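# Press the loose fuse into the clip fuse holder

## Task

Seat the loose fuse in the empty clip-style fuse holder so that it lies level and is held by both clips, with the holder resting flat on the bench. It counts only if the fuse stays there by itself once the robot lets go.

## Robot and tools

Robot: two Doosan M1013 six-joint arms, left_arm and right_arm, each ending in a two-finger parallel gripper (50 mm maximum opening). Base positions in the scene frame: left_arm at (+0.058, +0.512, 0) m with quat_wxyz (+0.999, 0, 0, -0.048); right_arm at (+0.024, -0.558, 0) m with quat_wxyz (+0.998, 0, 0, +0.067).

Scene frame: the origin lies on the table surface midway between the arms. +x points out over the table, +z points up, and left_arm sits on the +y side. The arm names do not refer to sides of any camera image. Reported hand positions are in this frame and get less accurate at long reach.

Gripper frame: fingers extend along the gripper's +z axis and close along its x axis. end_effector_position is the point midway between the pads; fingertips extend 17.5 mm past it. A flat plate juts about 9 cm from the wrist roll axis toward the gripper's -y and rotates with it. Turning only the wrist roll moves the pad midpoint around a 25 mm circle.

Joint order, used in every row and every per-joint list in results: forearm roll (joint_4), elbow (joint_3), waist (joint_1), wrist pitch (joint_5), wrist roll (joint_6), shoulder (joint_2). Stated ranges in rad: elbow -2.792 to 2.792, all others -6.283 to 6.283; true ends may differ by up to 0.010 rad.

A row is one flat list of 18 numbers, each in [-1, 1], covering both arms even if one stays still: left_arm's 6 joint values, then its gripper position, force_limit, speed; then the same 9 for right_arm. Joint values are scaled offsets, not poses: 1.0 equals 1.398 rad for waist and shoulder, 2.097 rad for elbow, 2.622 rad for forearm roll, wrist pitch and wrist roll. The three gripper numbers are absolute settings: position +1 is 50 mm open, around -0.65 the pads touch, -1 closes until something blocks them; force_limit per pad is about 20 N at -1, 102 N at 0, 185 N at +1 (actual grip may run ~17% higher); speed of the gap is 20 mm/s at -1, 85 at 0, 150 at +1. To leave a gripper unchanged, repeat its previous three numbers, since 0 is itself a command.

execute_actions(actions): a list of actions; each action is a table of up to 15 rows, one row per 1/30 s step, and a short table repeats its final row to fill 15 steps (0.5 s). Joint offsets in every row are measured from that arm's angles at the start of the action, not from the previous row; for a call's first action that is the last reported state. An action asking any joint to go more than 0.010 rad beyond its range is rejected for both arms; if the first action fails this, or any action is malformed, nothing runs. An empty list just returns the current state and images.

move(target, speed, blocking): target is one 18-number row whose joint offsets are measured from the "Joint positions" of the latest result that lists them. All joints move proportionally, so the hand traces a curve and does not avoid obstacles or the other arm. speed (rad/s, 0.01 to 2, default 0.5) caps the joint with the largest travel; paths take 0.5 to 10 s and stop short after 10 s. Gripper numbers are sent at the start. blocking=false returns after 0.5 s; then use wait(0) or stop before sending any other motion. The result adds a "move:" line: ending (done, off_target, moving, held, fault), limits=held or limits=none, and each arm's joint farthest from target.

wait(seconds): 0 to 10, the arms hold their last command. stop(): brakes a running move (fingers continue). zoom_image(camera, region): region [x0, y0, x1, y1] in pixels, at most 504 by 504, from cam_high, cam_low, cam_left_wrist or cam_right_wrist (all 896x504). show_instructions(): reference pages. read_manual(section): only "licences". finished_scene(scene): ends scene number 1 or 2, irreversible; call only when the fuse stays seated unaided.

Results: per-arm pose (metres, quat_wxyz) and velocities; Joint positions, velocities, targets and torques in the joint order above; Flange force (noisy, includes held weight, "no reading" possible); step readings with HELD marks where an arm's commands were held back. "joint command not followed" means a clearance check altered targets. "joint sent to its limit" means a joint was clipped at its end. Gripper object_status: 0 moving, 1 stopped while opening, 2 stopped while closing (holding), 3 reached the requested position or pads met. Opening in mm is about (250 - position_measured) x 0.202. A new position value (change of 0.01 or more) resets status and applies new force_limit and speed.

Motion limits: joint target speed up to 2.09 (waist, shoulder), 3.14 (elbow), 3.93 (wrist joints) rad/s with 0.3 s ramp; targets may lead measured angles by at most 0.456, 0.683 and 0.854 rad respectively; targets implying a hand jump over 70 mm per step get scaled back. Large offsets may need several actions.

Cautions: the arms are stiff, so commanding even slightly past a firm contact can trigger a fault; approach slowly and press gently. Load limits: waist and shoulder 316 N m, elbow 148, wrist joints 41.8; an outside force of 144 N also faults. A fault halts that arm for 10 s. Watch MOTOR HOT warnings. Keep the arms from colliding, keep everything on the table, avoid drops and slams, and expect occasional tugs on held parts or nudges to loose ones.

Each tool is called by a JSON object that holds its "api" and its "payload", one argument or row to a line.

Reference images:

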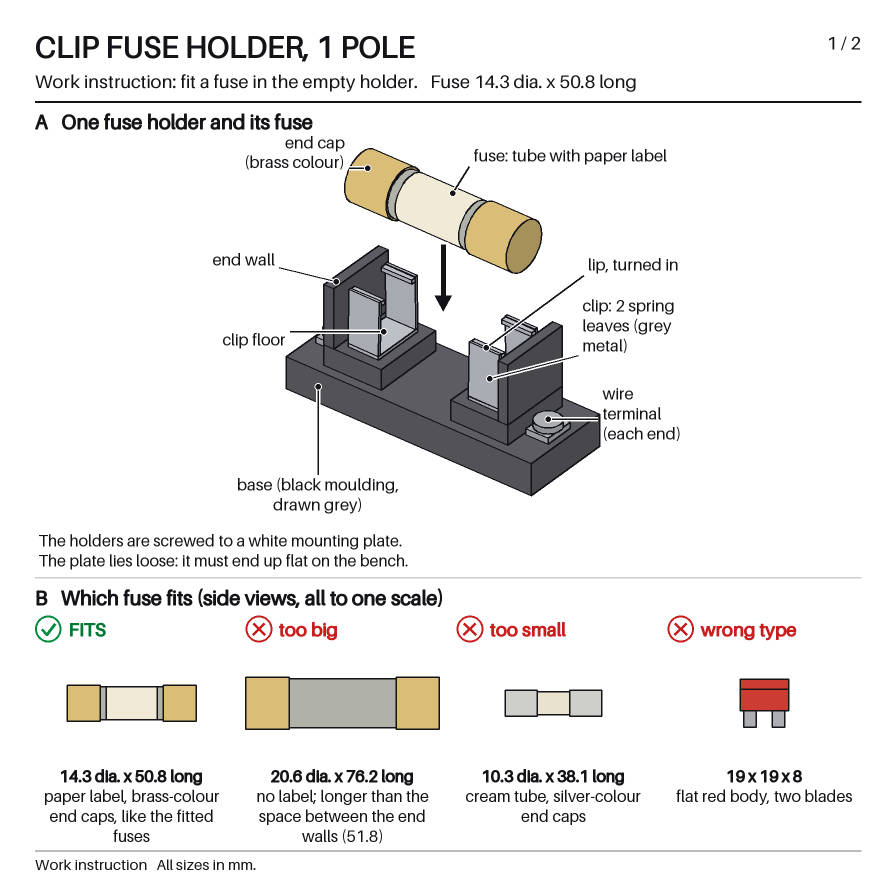

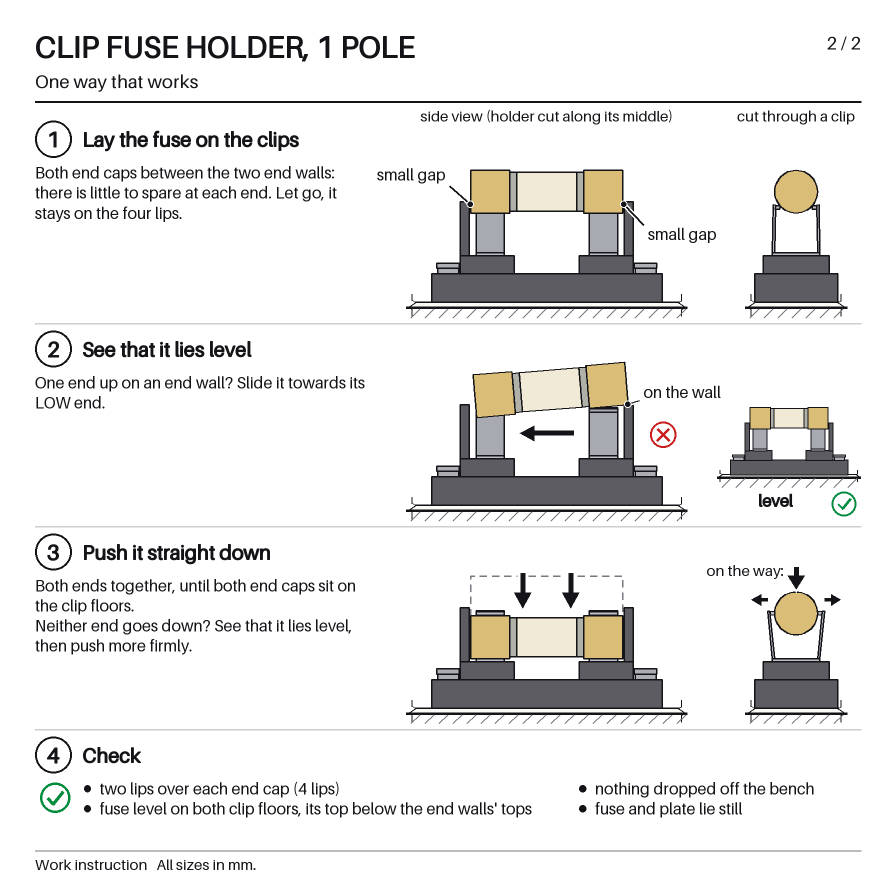

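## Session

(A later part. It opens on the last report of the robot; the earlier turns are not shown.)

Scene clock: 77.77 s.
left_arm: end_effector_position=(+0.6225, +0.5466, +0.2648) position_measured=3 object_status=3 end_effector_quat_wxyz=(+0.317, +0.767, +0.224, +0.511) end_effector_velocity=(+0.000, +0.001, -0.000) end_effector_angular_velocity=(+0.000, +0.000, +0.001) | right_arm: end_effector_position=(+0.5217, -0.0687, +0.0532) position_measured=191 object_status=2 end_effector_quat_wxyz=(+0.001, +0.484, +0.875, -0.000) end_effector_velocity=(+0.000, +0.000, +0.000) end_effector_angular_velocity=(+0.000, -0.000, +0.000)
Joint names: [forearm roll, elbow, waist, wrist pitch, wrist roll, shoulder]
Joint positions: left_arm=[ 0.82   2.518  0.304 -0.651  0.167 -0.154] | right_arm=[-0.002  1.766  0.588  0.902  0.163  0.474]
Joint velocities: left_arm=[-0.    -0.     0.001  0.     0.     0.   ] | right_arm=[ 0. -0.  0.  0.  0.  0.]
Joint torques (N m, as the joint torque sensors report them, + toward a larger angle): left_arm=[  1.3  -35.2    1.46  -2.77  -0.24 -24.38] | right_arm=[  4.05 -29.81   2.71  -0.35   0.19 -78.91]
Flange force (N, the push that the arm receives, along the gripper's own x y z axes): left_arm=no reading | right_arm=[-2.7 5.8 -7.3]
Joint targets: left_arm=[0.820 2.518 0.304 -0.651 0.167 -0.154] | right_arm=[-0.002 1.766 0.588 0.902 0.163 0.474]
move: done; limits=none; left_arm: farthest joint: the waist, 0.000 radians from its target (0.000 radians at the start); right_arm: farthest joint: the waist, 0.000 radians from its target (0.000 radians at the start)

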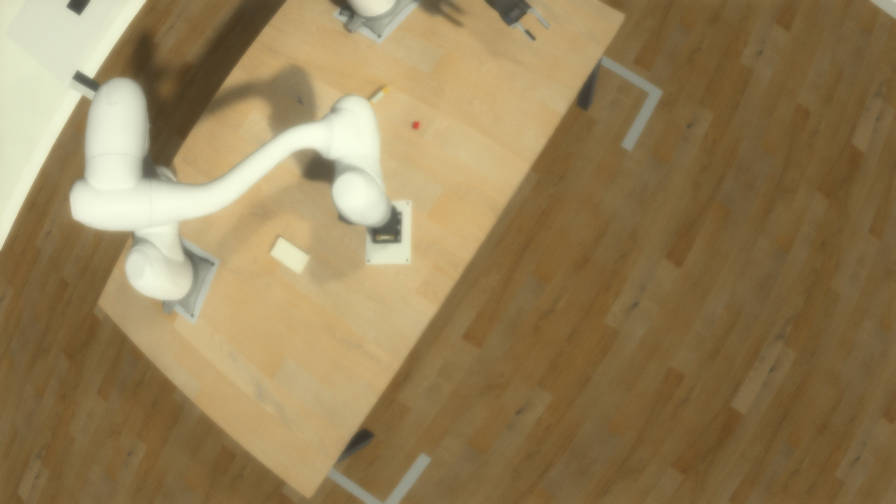

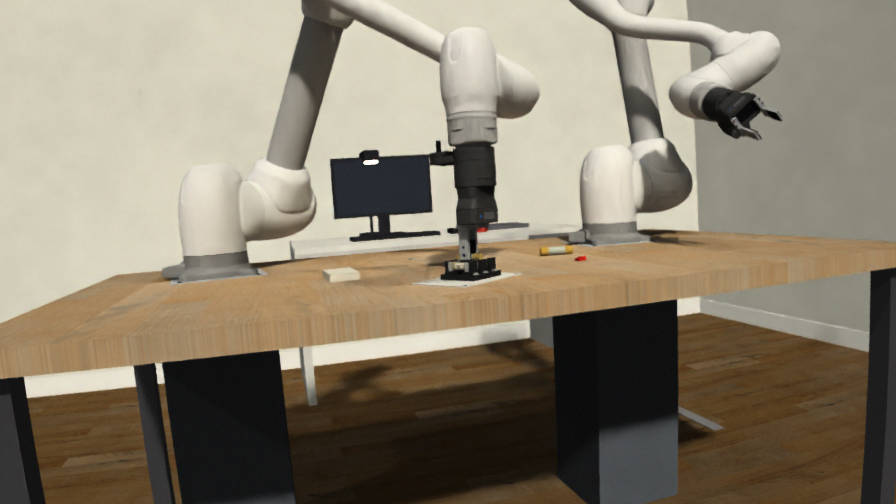

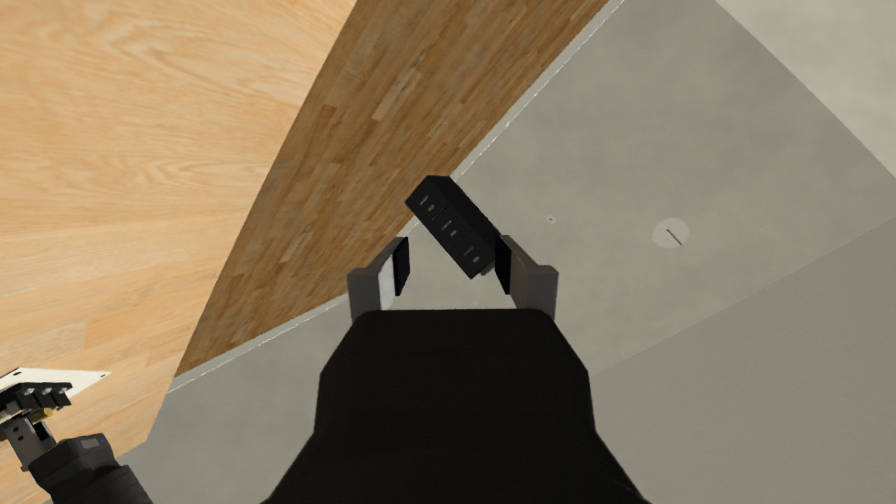

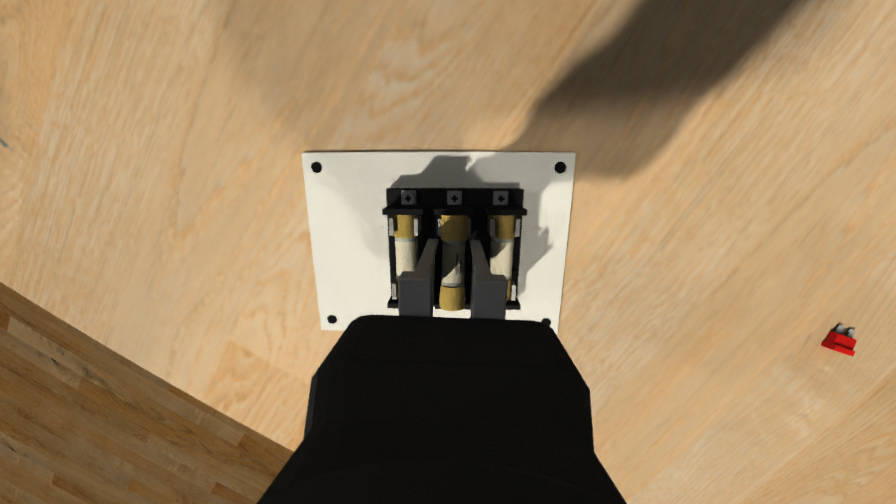

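{"api": "move", "payload": {
  "target": [0,0,0,0,0,0,1,0,0,0,0,0,0,0,0,-0.1,-0.5,-0.7]
}}

{"api": "move", "payload": {
  "target": [0,0,0,0,0,0,1,0,0,0,-0.0039,0,0.0081,0,-0.0093,-0.1,-0.5,-0.7],
  "speed": 0.04
}}

{"api": "zoom_image", "payload": {
  "camera": "cam_right_wrist",
  "region": [370, 170, 540, 320]
}}

{"api": "zoom_image", "payload": {
  "camera": "cam_low",
  "region": [430, 235, 510, 285]
}}

Scene clock: 82.37 s.
left_arm: end_effector_position=(+0.6225, +0.5466, +0.2648) position_measured=3 object_status=3 end_effector_quat_wxyz=(+0.317, +0.767, +0.224, +0.511) end_effector_velocity=(+0.001, +0.000, +0.002) end_effector_angular_velocity=(-0.001, -0.004, +0.001) | right_arm: end_effector_position=(+0.5217, -0.0687, +0.0532) position_measured=167 object_status=3 end_effector_quat_wxyz=(+0.001, +0.484, +0.875, -0.000) end_effector_velocity=(-0.000, -0.000, -0.000) end_effector_angular_velocity=(-0.001, +0.000, +0.001)
Joint names: [forearm roll, elbow, waist, wrist pitch, wrist roll, shoulder]
Joint positions: left_arm=[ 0.82   2.518  0.304 -0.651  0.167 -0.154] | right_arm=[-0.002  1.766  0.588  0.902  0.163  0.474]
Joint velocities: left_arm=[-0.002 -0.003  0.    -0.001 -0.001 -0.   ] | right_arm=[-0.     0.001  0.    -0.    -0.001 -0.   ]
Joint torques (N m, as the joint torque sensors report them, + toward a larger angle): left_arm=[  1.12 -35.61   0.52  -2.54  -0.08 -22.77] | right_arm=[  3.3  -33.23   1.42  -0.12  -0.12 -83.68]
Flange force (N, the push that the arm receives, along the gripper's own x y z axes): left_arm=no reading | right_arm=[-0.9 3.9 0.4]
Joint targets: left_arm=[0.820 2.518 0.304 -0.651 0.167 -0.154] | right_arm=[-0.002 1.766 0.588 0.902 0.163 0.474]
move: done; limits=none; left_arm: farthest joint: the waist, 0.000 radians from its target (0.000 radians at the start); right_arm: farthest joint: the waist, 0.000 radians from its target (0.000 radians at the start)

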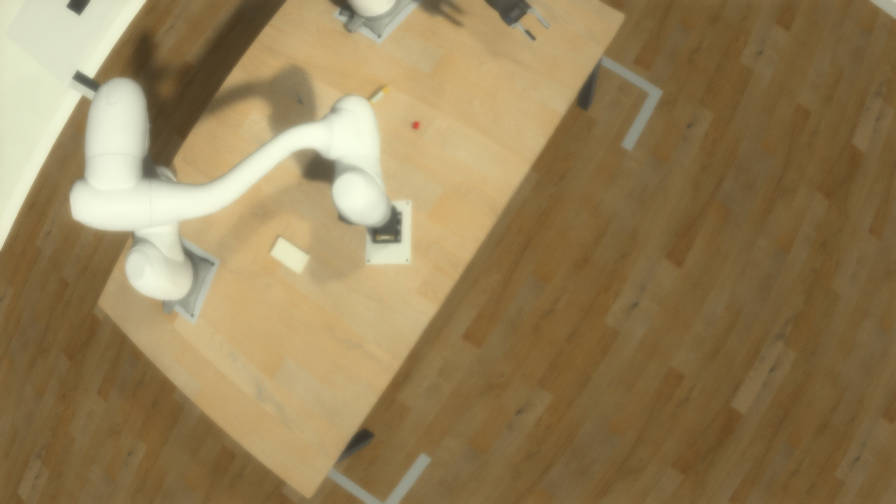

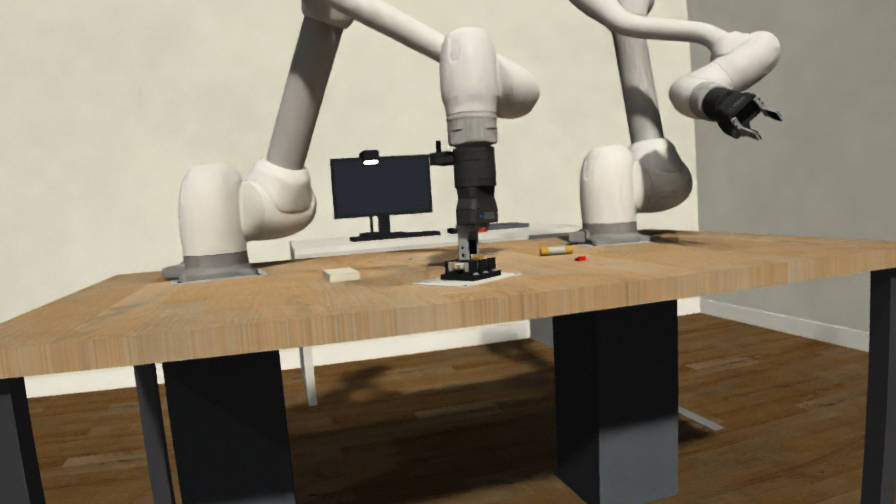

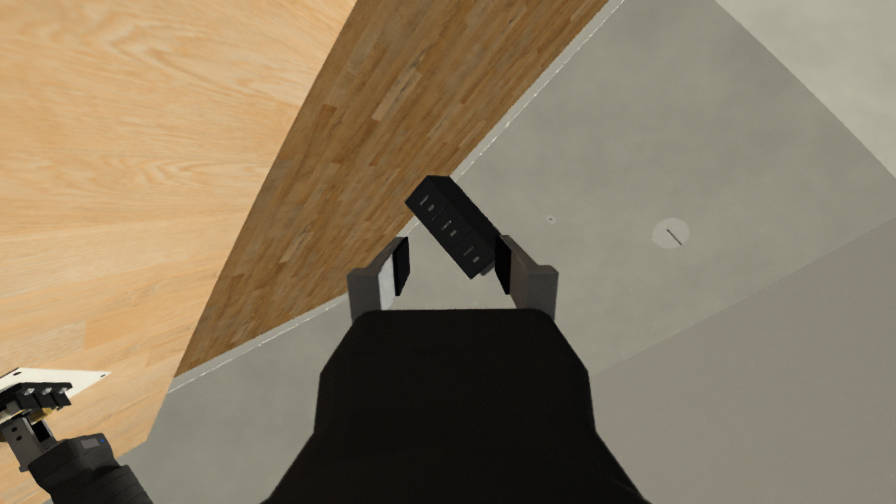

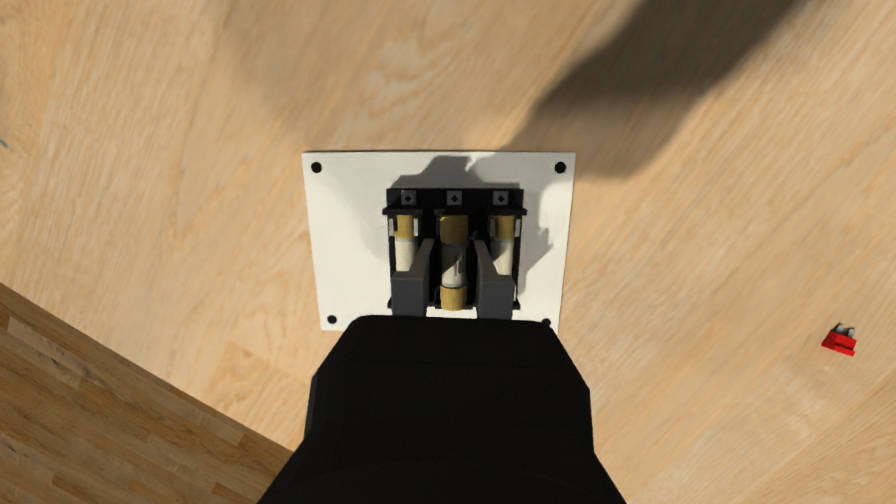

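Scene clock: 83.17 s.
left_arm: end_effector_position=(+0.6225, +0.5466, +0.2648) position_measured=3 object_status=3 end_effector_quat_wxyz=(+0.317, +0.767, +0.224, +0.511) end_effector_velocity=(-0.000, -0.000, -0.000) end_effector_angular_velocity=(-0.000, +0.000, -0.000) | right_arm: end_effector_position=(+0.5217, -0.0687, +0.0662) position_measured=167 object_status=3 end_effector_quat_wxyz=(+0.001, +0.484, +0.875, -0.000) end_effector_velocity=(-0.000, -0.001, -0.001) end_effector_angular_velocity=(-0.001, +0.001, -0.002)
Joint names: [forearm roll, elbow, waist, wrist pitch, wrist roll, shoulder]
Joint positions: left_arm=[ 0.82   2.518  0.304 -0.651  0.167 -0.154] | right_arm=[-0.002  1.758  0.588  0.923  0.163  0.461]
Joint velocities: left_arm=[-0.     0.001 -0.    -0.     0.     0.   ] | right_arm=[ 0.     0.001 -0.001  0.     0.001 -0.   ]
Joint torques (N m, as the joint torque sensors report them, + toward a larger angle): left_arm=[  0.91 -35.11   1.43  -2.49   0.05 -21.51] | right_arm=[  3.62 -34.04   1.13   0.17   0.26 -81.69]
Flange force (N, the push that the arm receives, along the gripper's own x y z axes): left_arm=no reading | right_arm=[-2.0 1.5 -0.2]
Joint targets: left_arm=[0.820 2.518 0.304 -0.651 0.167 -0.154] | right_arm=[-0.002 1.758 0.588 0.923 0.163 0.461]
move: done; limits=none; left_arm: farthest joint: the waist, 0.000 radians from its target (0.000 radians at the start); right_arm: farthest joint: the waist, 0.000 radians from its target (0.000 radians at the start)

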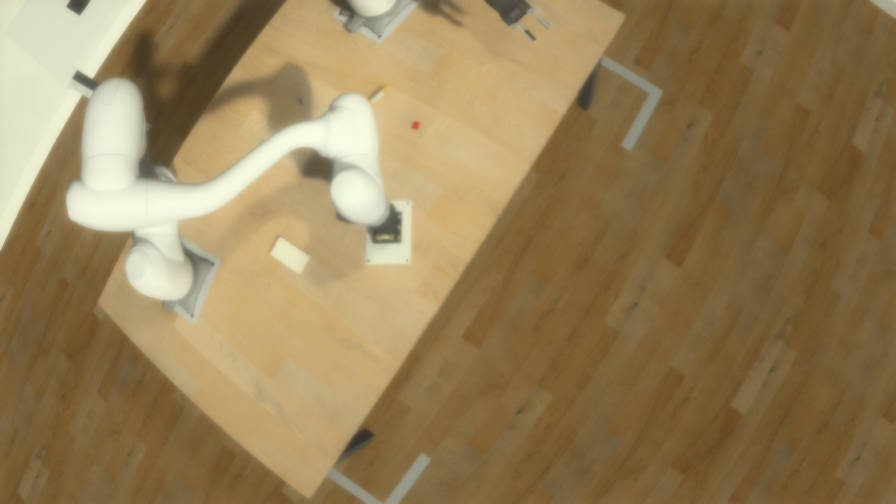

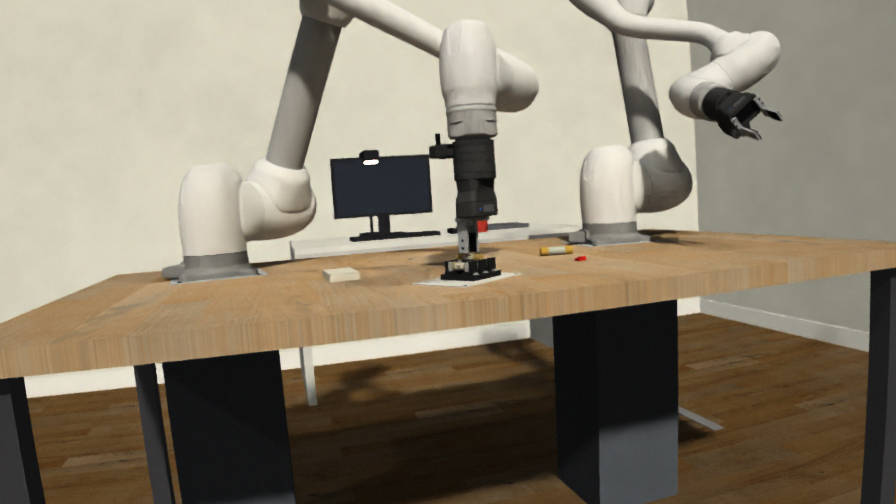

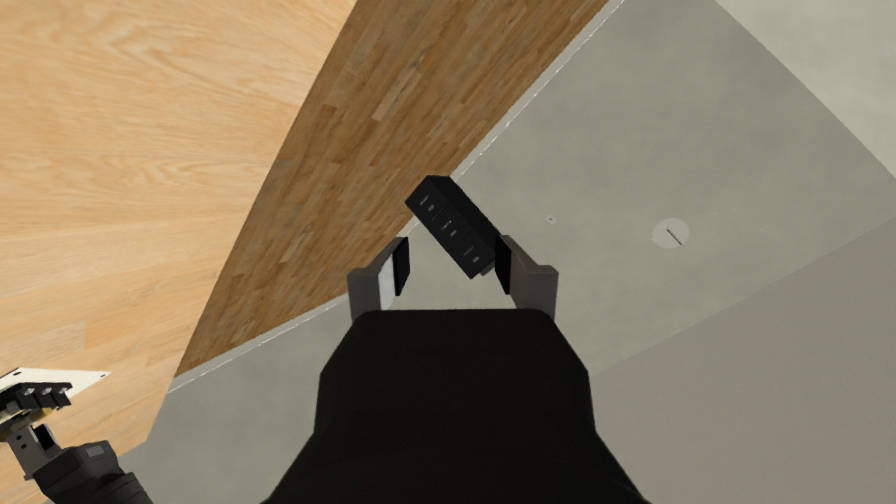

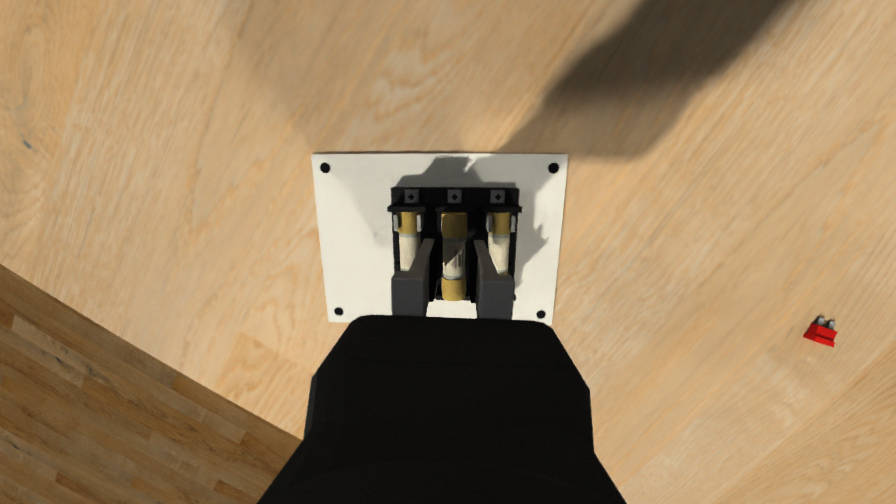

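Region (370, 170, 540, 320) of cam_right_wrist's 896x504 image, scaled by 2.965, with more detail than that image has; it fills the top 445 rows of this view, and the rest is white.

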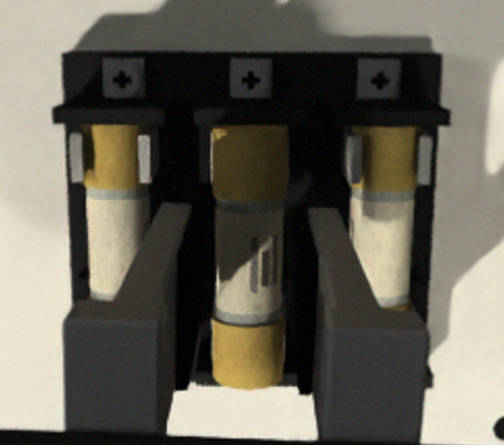

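Region (430, 235, 510, 285) of cam_low's 896x504 image, scaled by 6.300, with more detail than that image has; it fills the top 315 rows of this view, and the rest is white.

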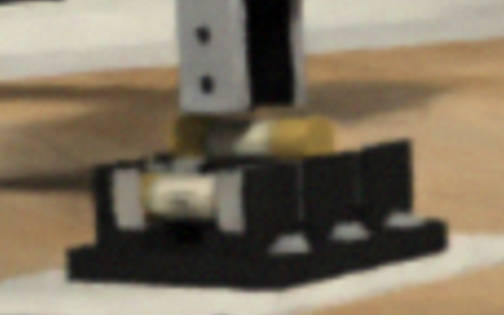

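{"api": "move", "payload": {
  "target": [0,0,0,0,0,0,1,0,0,0,0,0,0,0,0,-1,-0.5,0.5]
}}

{"api": "move", "payload": {
  "target": [0,0,0,0,0,0,1,0,0,0,0.0024,0,-0.005,0,0.0057,-1,-0.5,0.5],
  "speed": 0.012
}}

{"api": "zoom_image", "payload": {
  "camera": "cam_low",
  "region": [430, 235, 510, 285]
}}

Scene clock: 90.17 s.
left_arm: end_effector_position=(+0.6225, +0.5466, +0.2648) position_measured=3 object_status=3 end_effector_quat_wxyz=(+0.317, +0.767, +0.224, +0.511) end_effector_velocity=(+0.001, +0.000, -0.001) end_effector_angular_velocity=(+0.000, +0.002, +0.001) | right_arm: end_effector_position=(+0.5217, -0.0687, +0.0662) position_measured=252 object_status=3 end_effector_quat_wxyz=(+0.001, +0.484, +0.875, -0.000) end_effector_velocity=(-0.001, -0.001, -0.001) end_effector_angular_velocity=(-0.001, +0.002, -0.002)
Joint names: [forearm roll, elbow, waist, wrist pitch, wrist roll, shoulder]
Joint positions: left_arm=[ 0.82   2.518  0.304 -0.651  0.167 -0.154] | right_arm=[-0.002  1.758  0.588  0.923  0.163  0.461]
Joint velocities: left_arm=[-0.    -0.001 -0.     0.001  0.     0.002] | right_arm=[ 0.001  0.003 -0.    -0.     0.002 -0.   ]
Joint torques (N m, as the joint torque sensors report them, + toward a larger angle): left_arm=[  1.09 -34.89   2.2   -2.79  -0.23 -22.8 ] | right_arm=[  3.57 -34.54   1.51   0.16   0.17 -83.53]
Flange force (N, the push that the arm receives, along the gripper's own x y z axes): left_arm=no reading | right_arm=[-1.8 2.8 1.7]
Joint targets: left_arm=[0.820 2.518 0.304 -0.651 0.167 -0.154] | right_arm=[-0.002 1.758 0.588 0.923 0.163 0.461]
move: done; limits=none; left_arm: farthest joint: the waist, 0.000 radians from its target (0.000 radians at the start); right_arm: farthest joint: the waist, 0.000 radians from its target (0.000 radians at the start)

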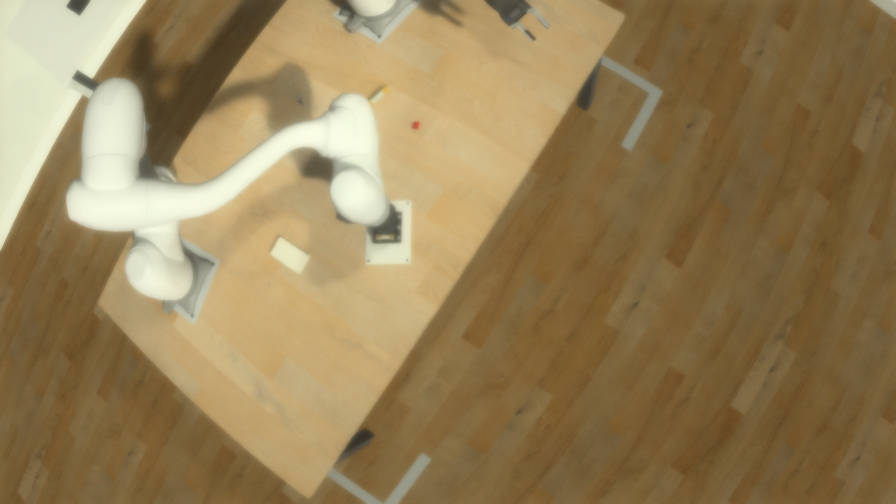

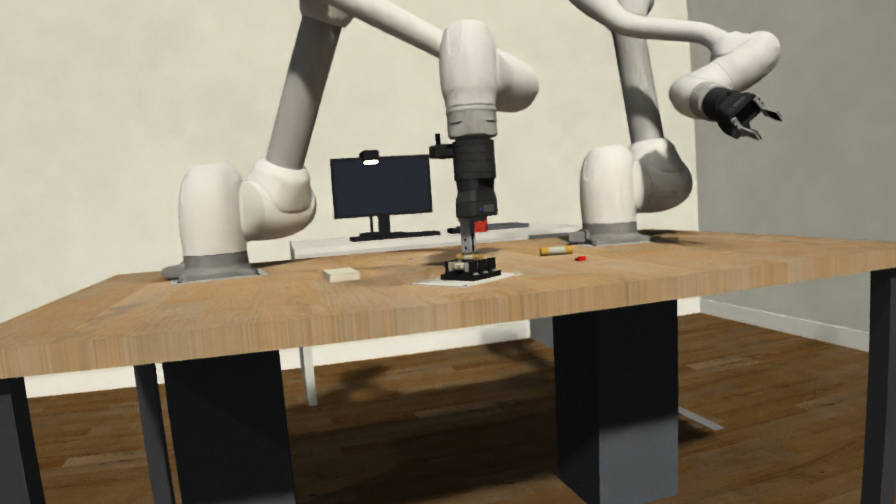

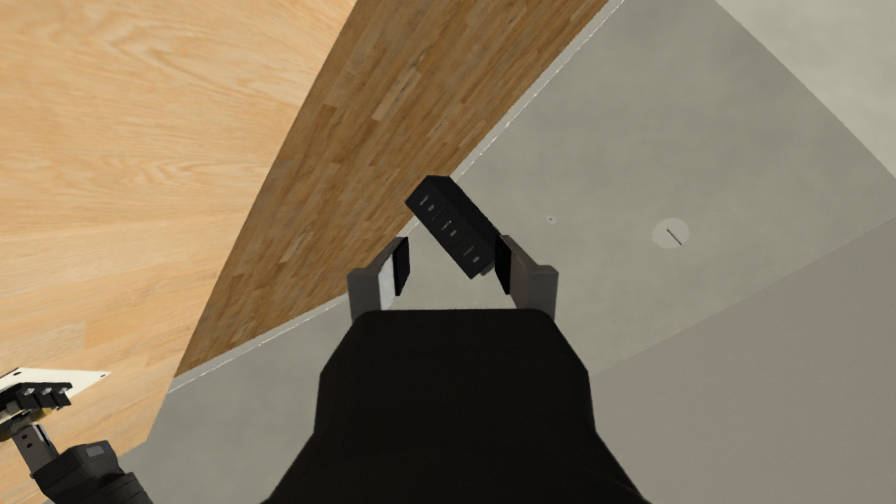

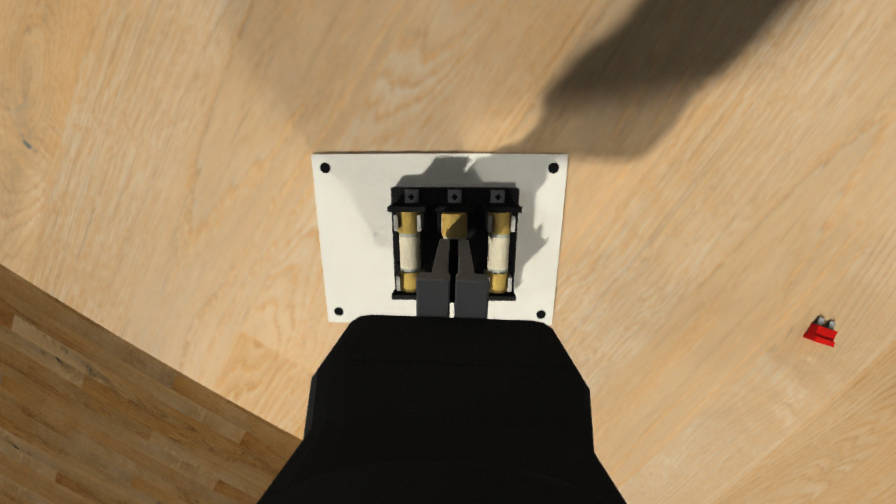

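Scene clock: 91.47 s.
left_arm: end_effector_position=(+0.6225, +0.5466, +0.2648) position_measured=3 object_status=3 end_effector_quat_wxyz=(+0.317, +0.767, +0.224, +0.511) end_effector_velocity=(-0.000, +0.000, -0.000) end_effector_angular_velocity=(-0.001, +0.001, +0.001) | right_arm: end_effector_position=(+0.5217, -0.0687, +0.0582) position_measured=252 object_status=3 end_effector_quat_wxyz=(+0.001, +0.484, +0.875, -0.000) end_effector_velocity=(-0.000, -0.000, -0.000) end_effector_angular_velocity=(-0.001, +0.000, +0.001)
Joint names: [forearm roll, elbow, waist, wrist pitch, wrist roll, shoulder]
Joint positions: left_arm=[ 0.82   2.518  0.304 -0.651  0.167 -0.154] | right_arm=[-0.002  1.763  0.588  0.91   0.163  0.469]
Joint velocities: left_arm=[-0.     0.001  0.     0.    -0.001 -0.   ] | right_arm=[-0.     0.001 -0.    -0.    -0.001 -0.   ]
Joint torques (N m, as the joint torque sensors report them, + toward a larger angle): left_arm=[  1.28 -34.53   0.74  -2.48  -0.15 -23.16] | right_arm=[  3.46 -28.86   0.84  -0.5   -0.15 -75.63]
Flange force (N, the push that the arm receives, along the gripper's own x y z axes): left_arm=no reading | right_arm=[0.0 3.6 -11.0]
Joint targets: left_arm=[0.820 2.518 0.304 -0.651 0.167 -0.154] | right_arm=[-0.002 1.763 0.588 0.910 0.163 0.469]
move: done; limits=none; left_arm: farthest joint: the waist, 0.000 radians from its target (0.000 radians at the start); right_arm: farthest joint: the waist, 0.000 radians from its target (0.000 radians at the start)

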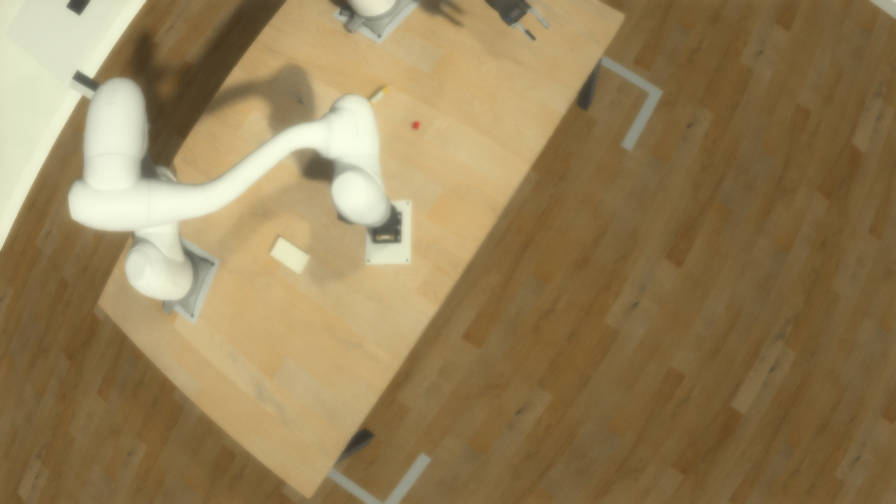

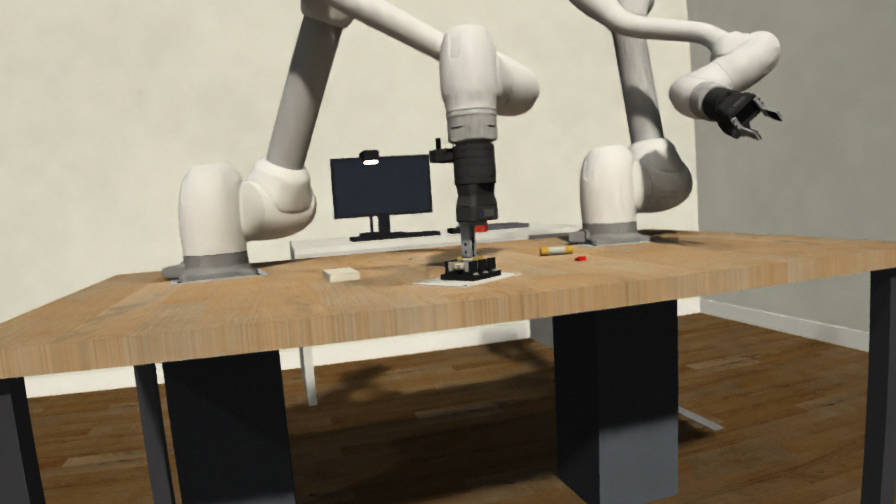

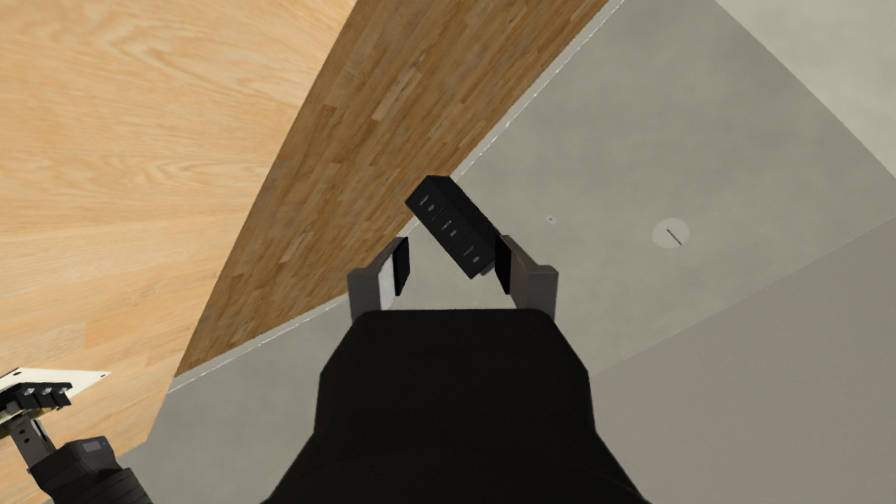

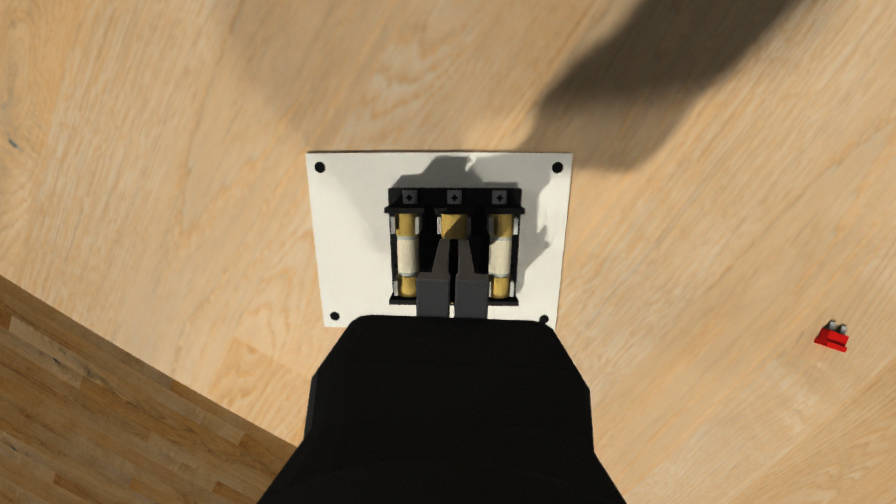

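Region (430, 235, 510, 285) of cam_low's 896x504 image, scaled by 6.300, with more detail than that image has; it fills the top 315 rows of this view, and the rest is white.

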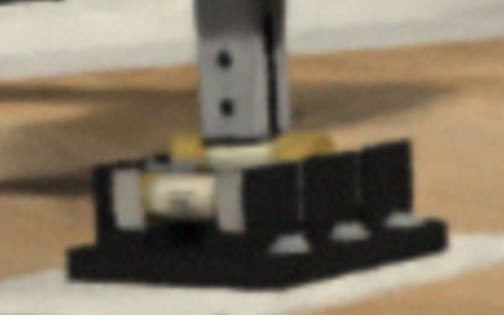

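{"api": "move", "payload": {
  "target": [0,0,0,0,0,0,1,0,0,0,0.0027,0,-0.0056,0,0.00645,-1,-0.5,0.5],
  "speed": 0.012
}}

{"api": "zoom_image", "payload": {
  "camera": "cam_right_wrist",
  "region": [370, 170, 540, 320]
}}

Scene clock: 94.93 s.
left_arm: end_effector_position=(+0.6225, +0.5466, +0.2648) position_measured=3 object_status=3 end_effector_quat_wxyz=(+0.317, +0.767, +0.224, +0.511) end_effector_velocity=(+0.001, +0.001, -0.000) end_effector_angular_velocity=(+0.001, +0.001, +0.000) | right_arm: end_effector_position=(+0.5217, -0.0687, +0.0493) position_measured=252 object_status=3 end_effector_quat_wxyz=(+0.001, +0.484, +0.875, -0.000) end_effector_velocity=(-0.000, -0.001, -0.001) end_effector_angular_velocity=(-0.001, +0.001, -0.001)
Joint names: [forearm roll, elbow, waist, wrist pitch, wrist roll, shoulder]
Joint positions: left_arm=[ 0.82   2.518  0.304 -0.651  0.167 -0.154] | right_arm=[-0.002  1.768  0.588  0.895  0.163  0.478]
Joint velocities: left_arm=[ 0.    -0.001  0.001  0.     0.     0.002] | right_arm=[ 0.     0.001 -0.001 -0.001 -0.     0.001]
Joint torques (N m, as the joint torque sensors report them, + toward a larger angle): left_arm=[  1.05 -34.44   0.72  -2.53  -0.24 -21.7 ] | right_arm=[  3.36 -24.13   1.89  -3.05  -0.14 -63.05]
Flange force (N, the push that the arm receives, along the gripper's own x y z axes): left_arm=no reading | right_arm=[-2.9 -1.2 -30.9]
Joint targets: left_arm=[0.820 2.518 0.304 -0.651 0.167 -0.154] | right_arm=[-0.002 1.768 0.588 0.895 0.163 0.478]
move: done; limits=none; left_arm: farthest joint: the waist, 0.000 radians from its target (0.000 radians at the start); right_arm: farthest joint: the waist, 0.000 radians from its target (0.000 radians at the start)

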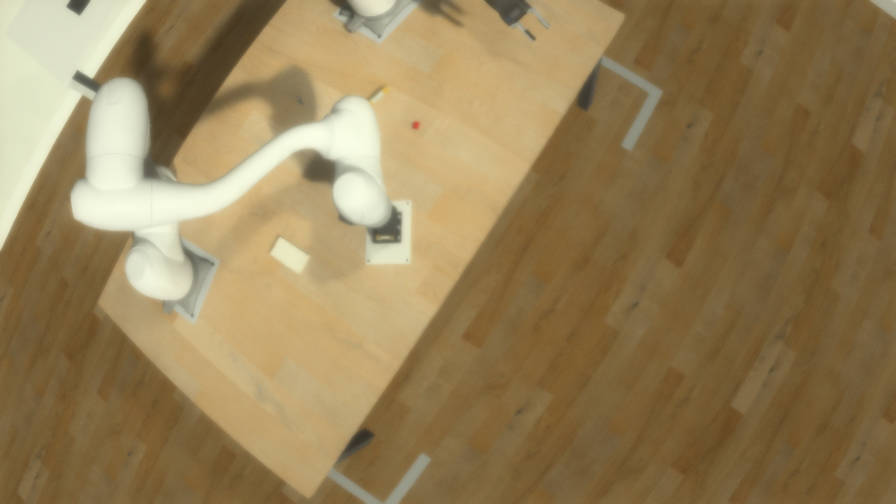

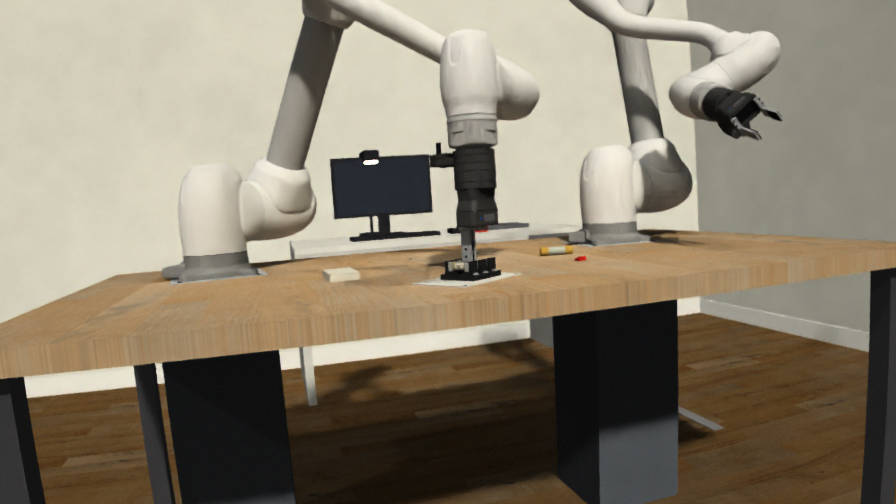

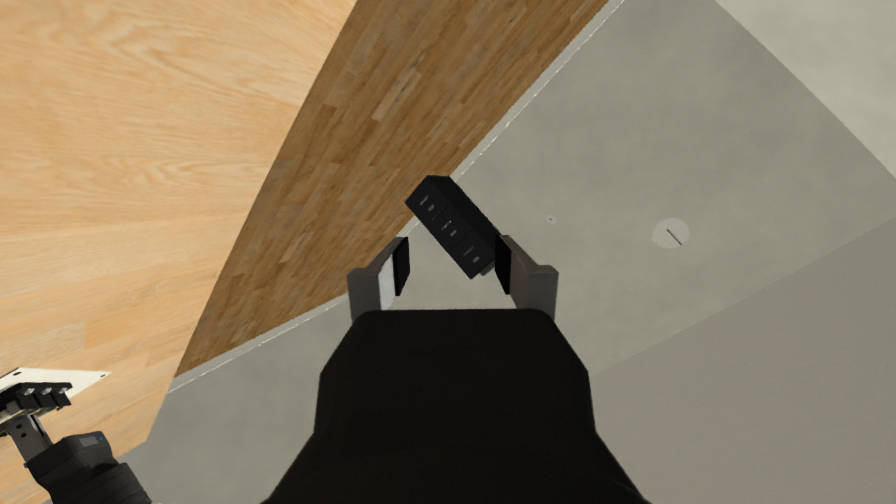

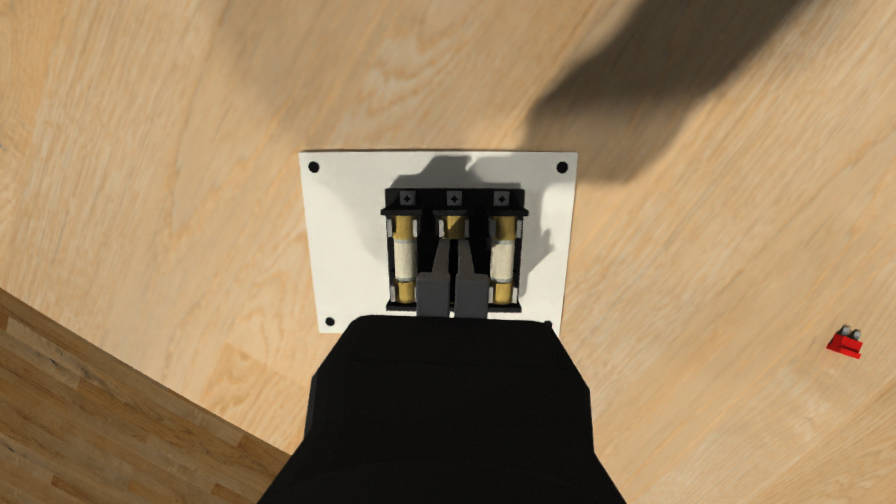

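Region (370, 170, 540, 320) of cam_right_wrist's 896x504 image, scaled by 2.965, with more detail than that image has; it fills the top 445 rows of this view, and the rest is white.

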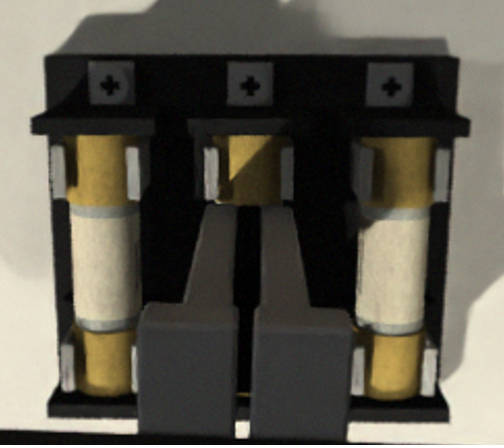

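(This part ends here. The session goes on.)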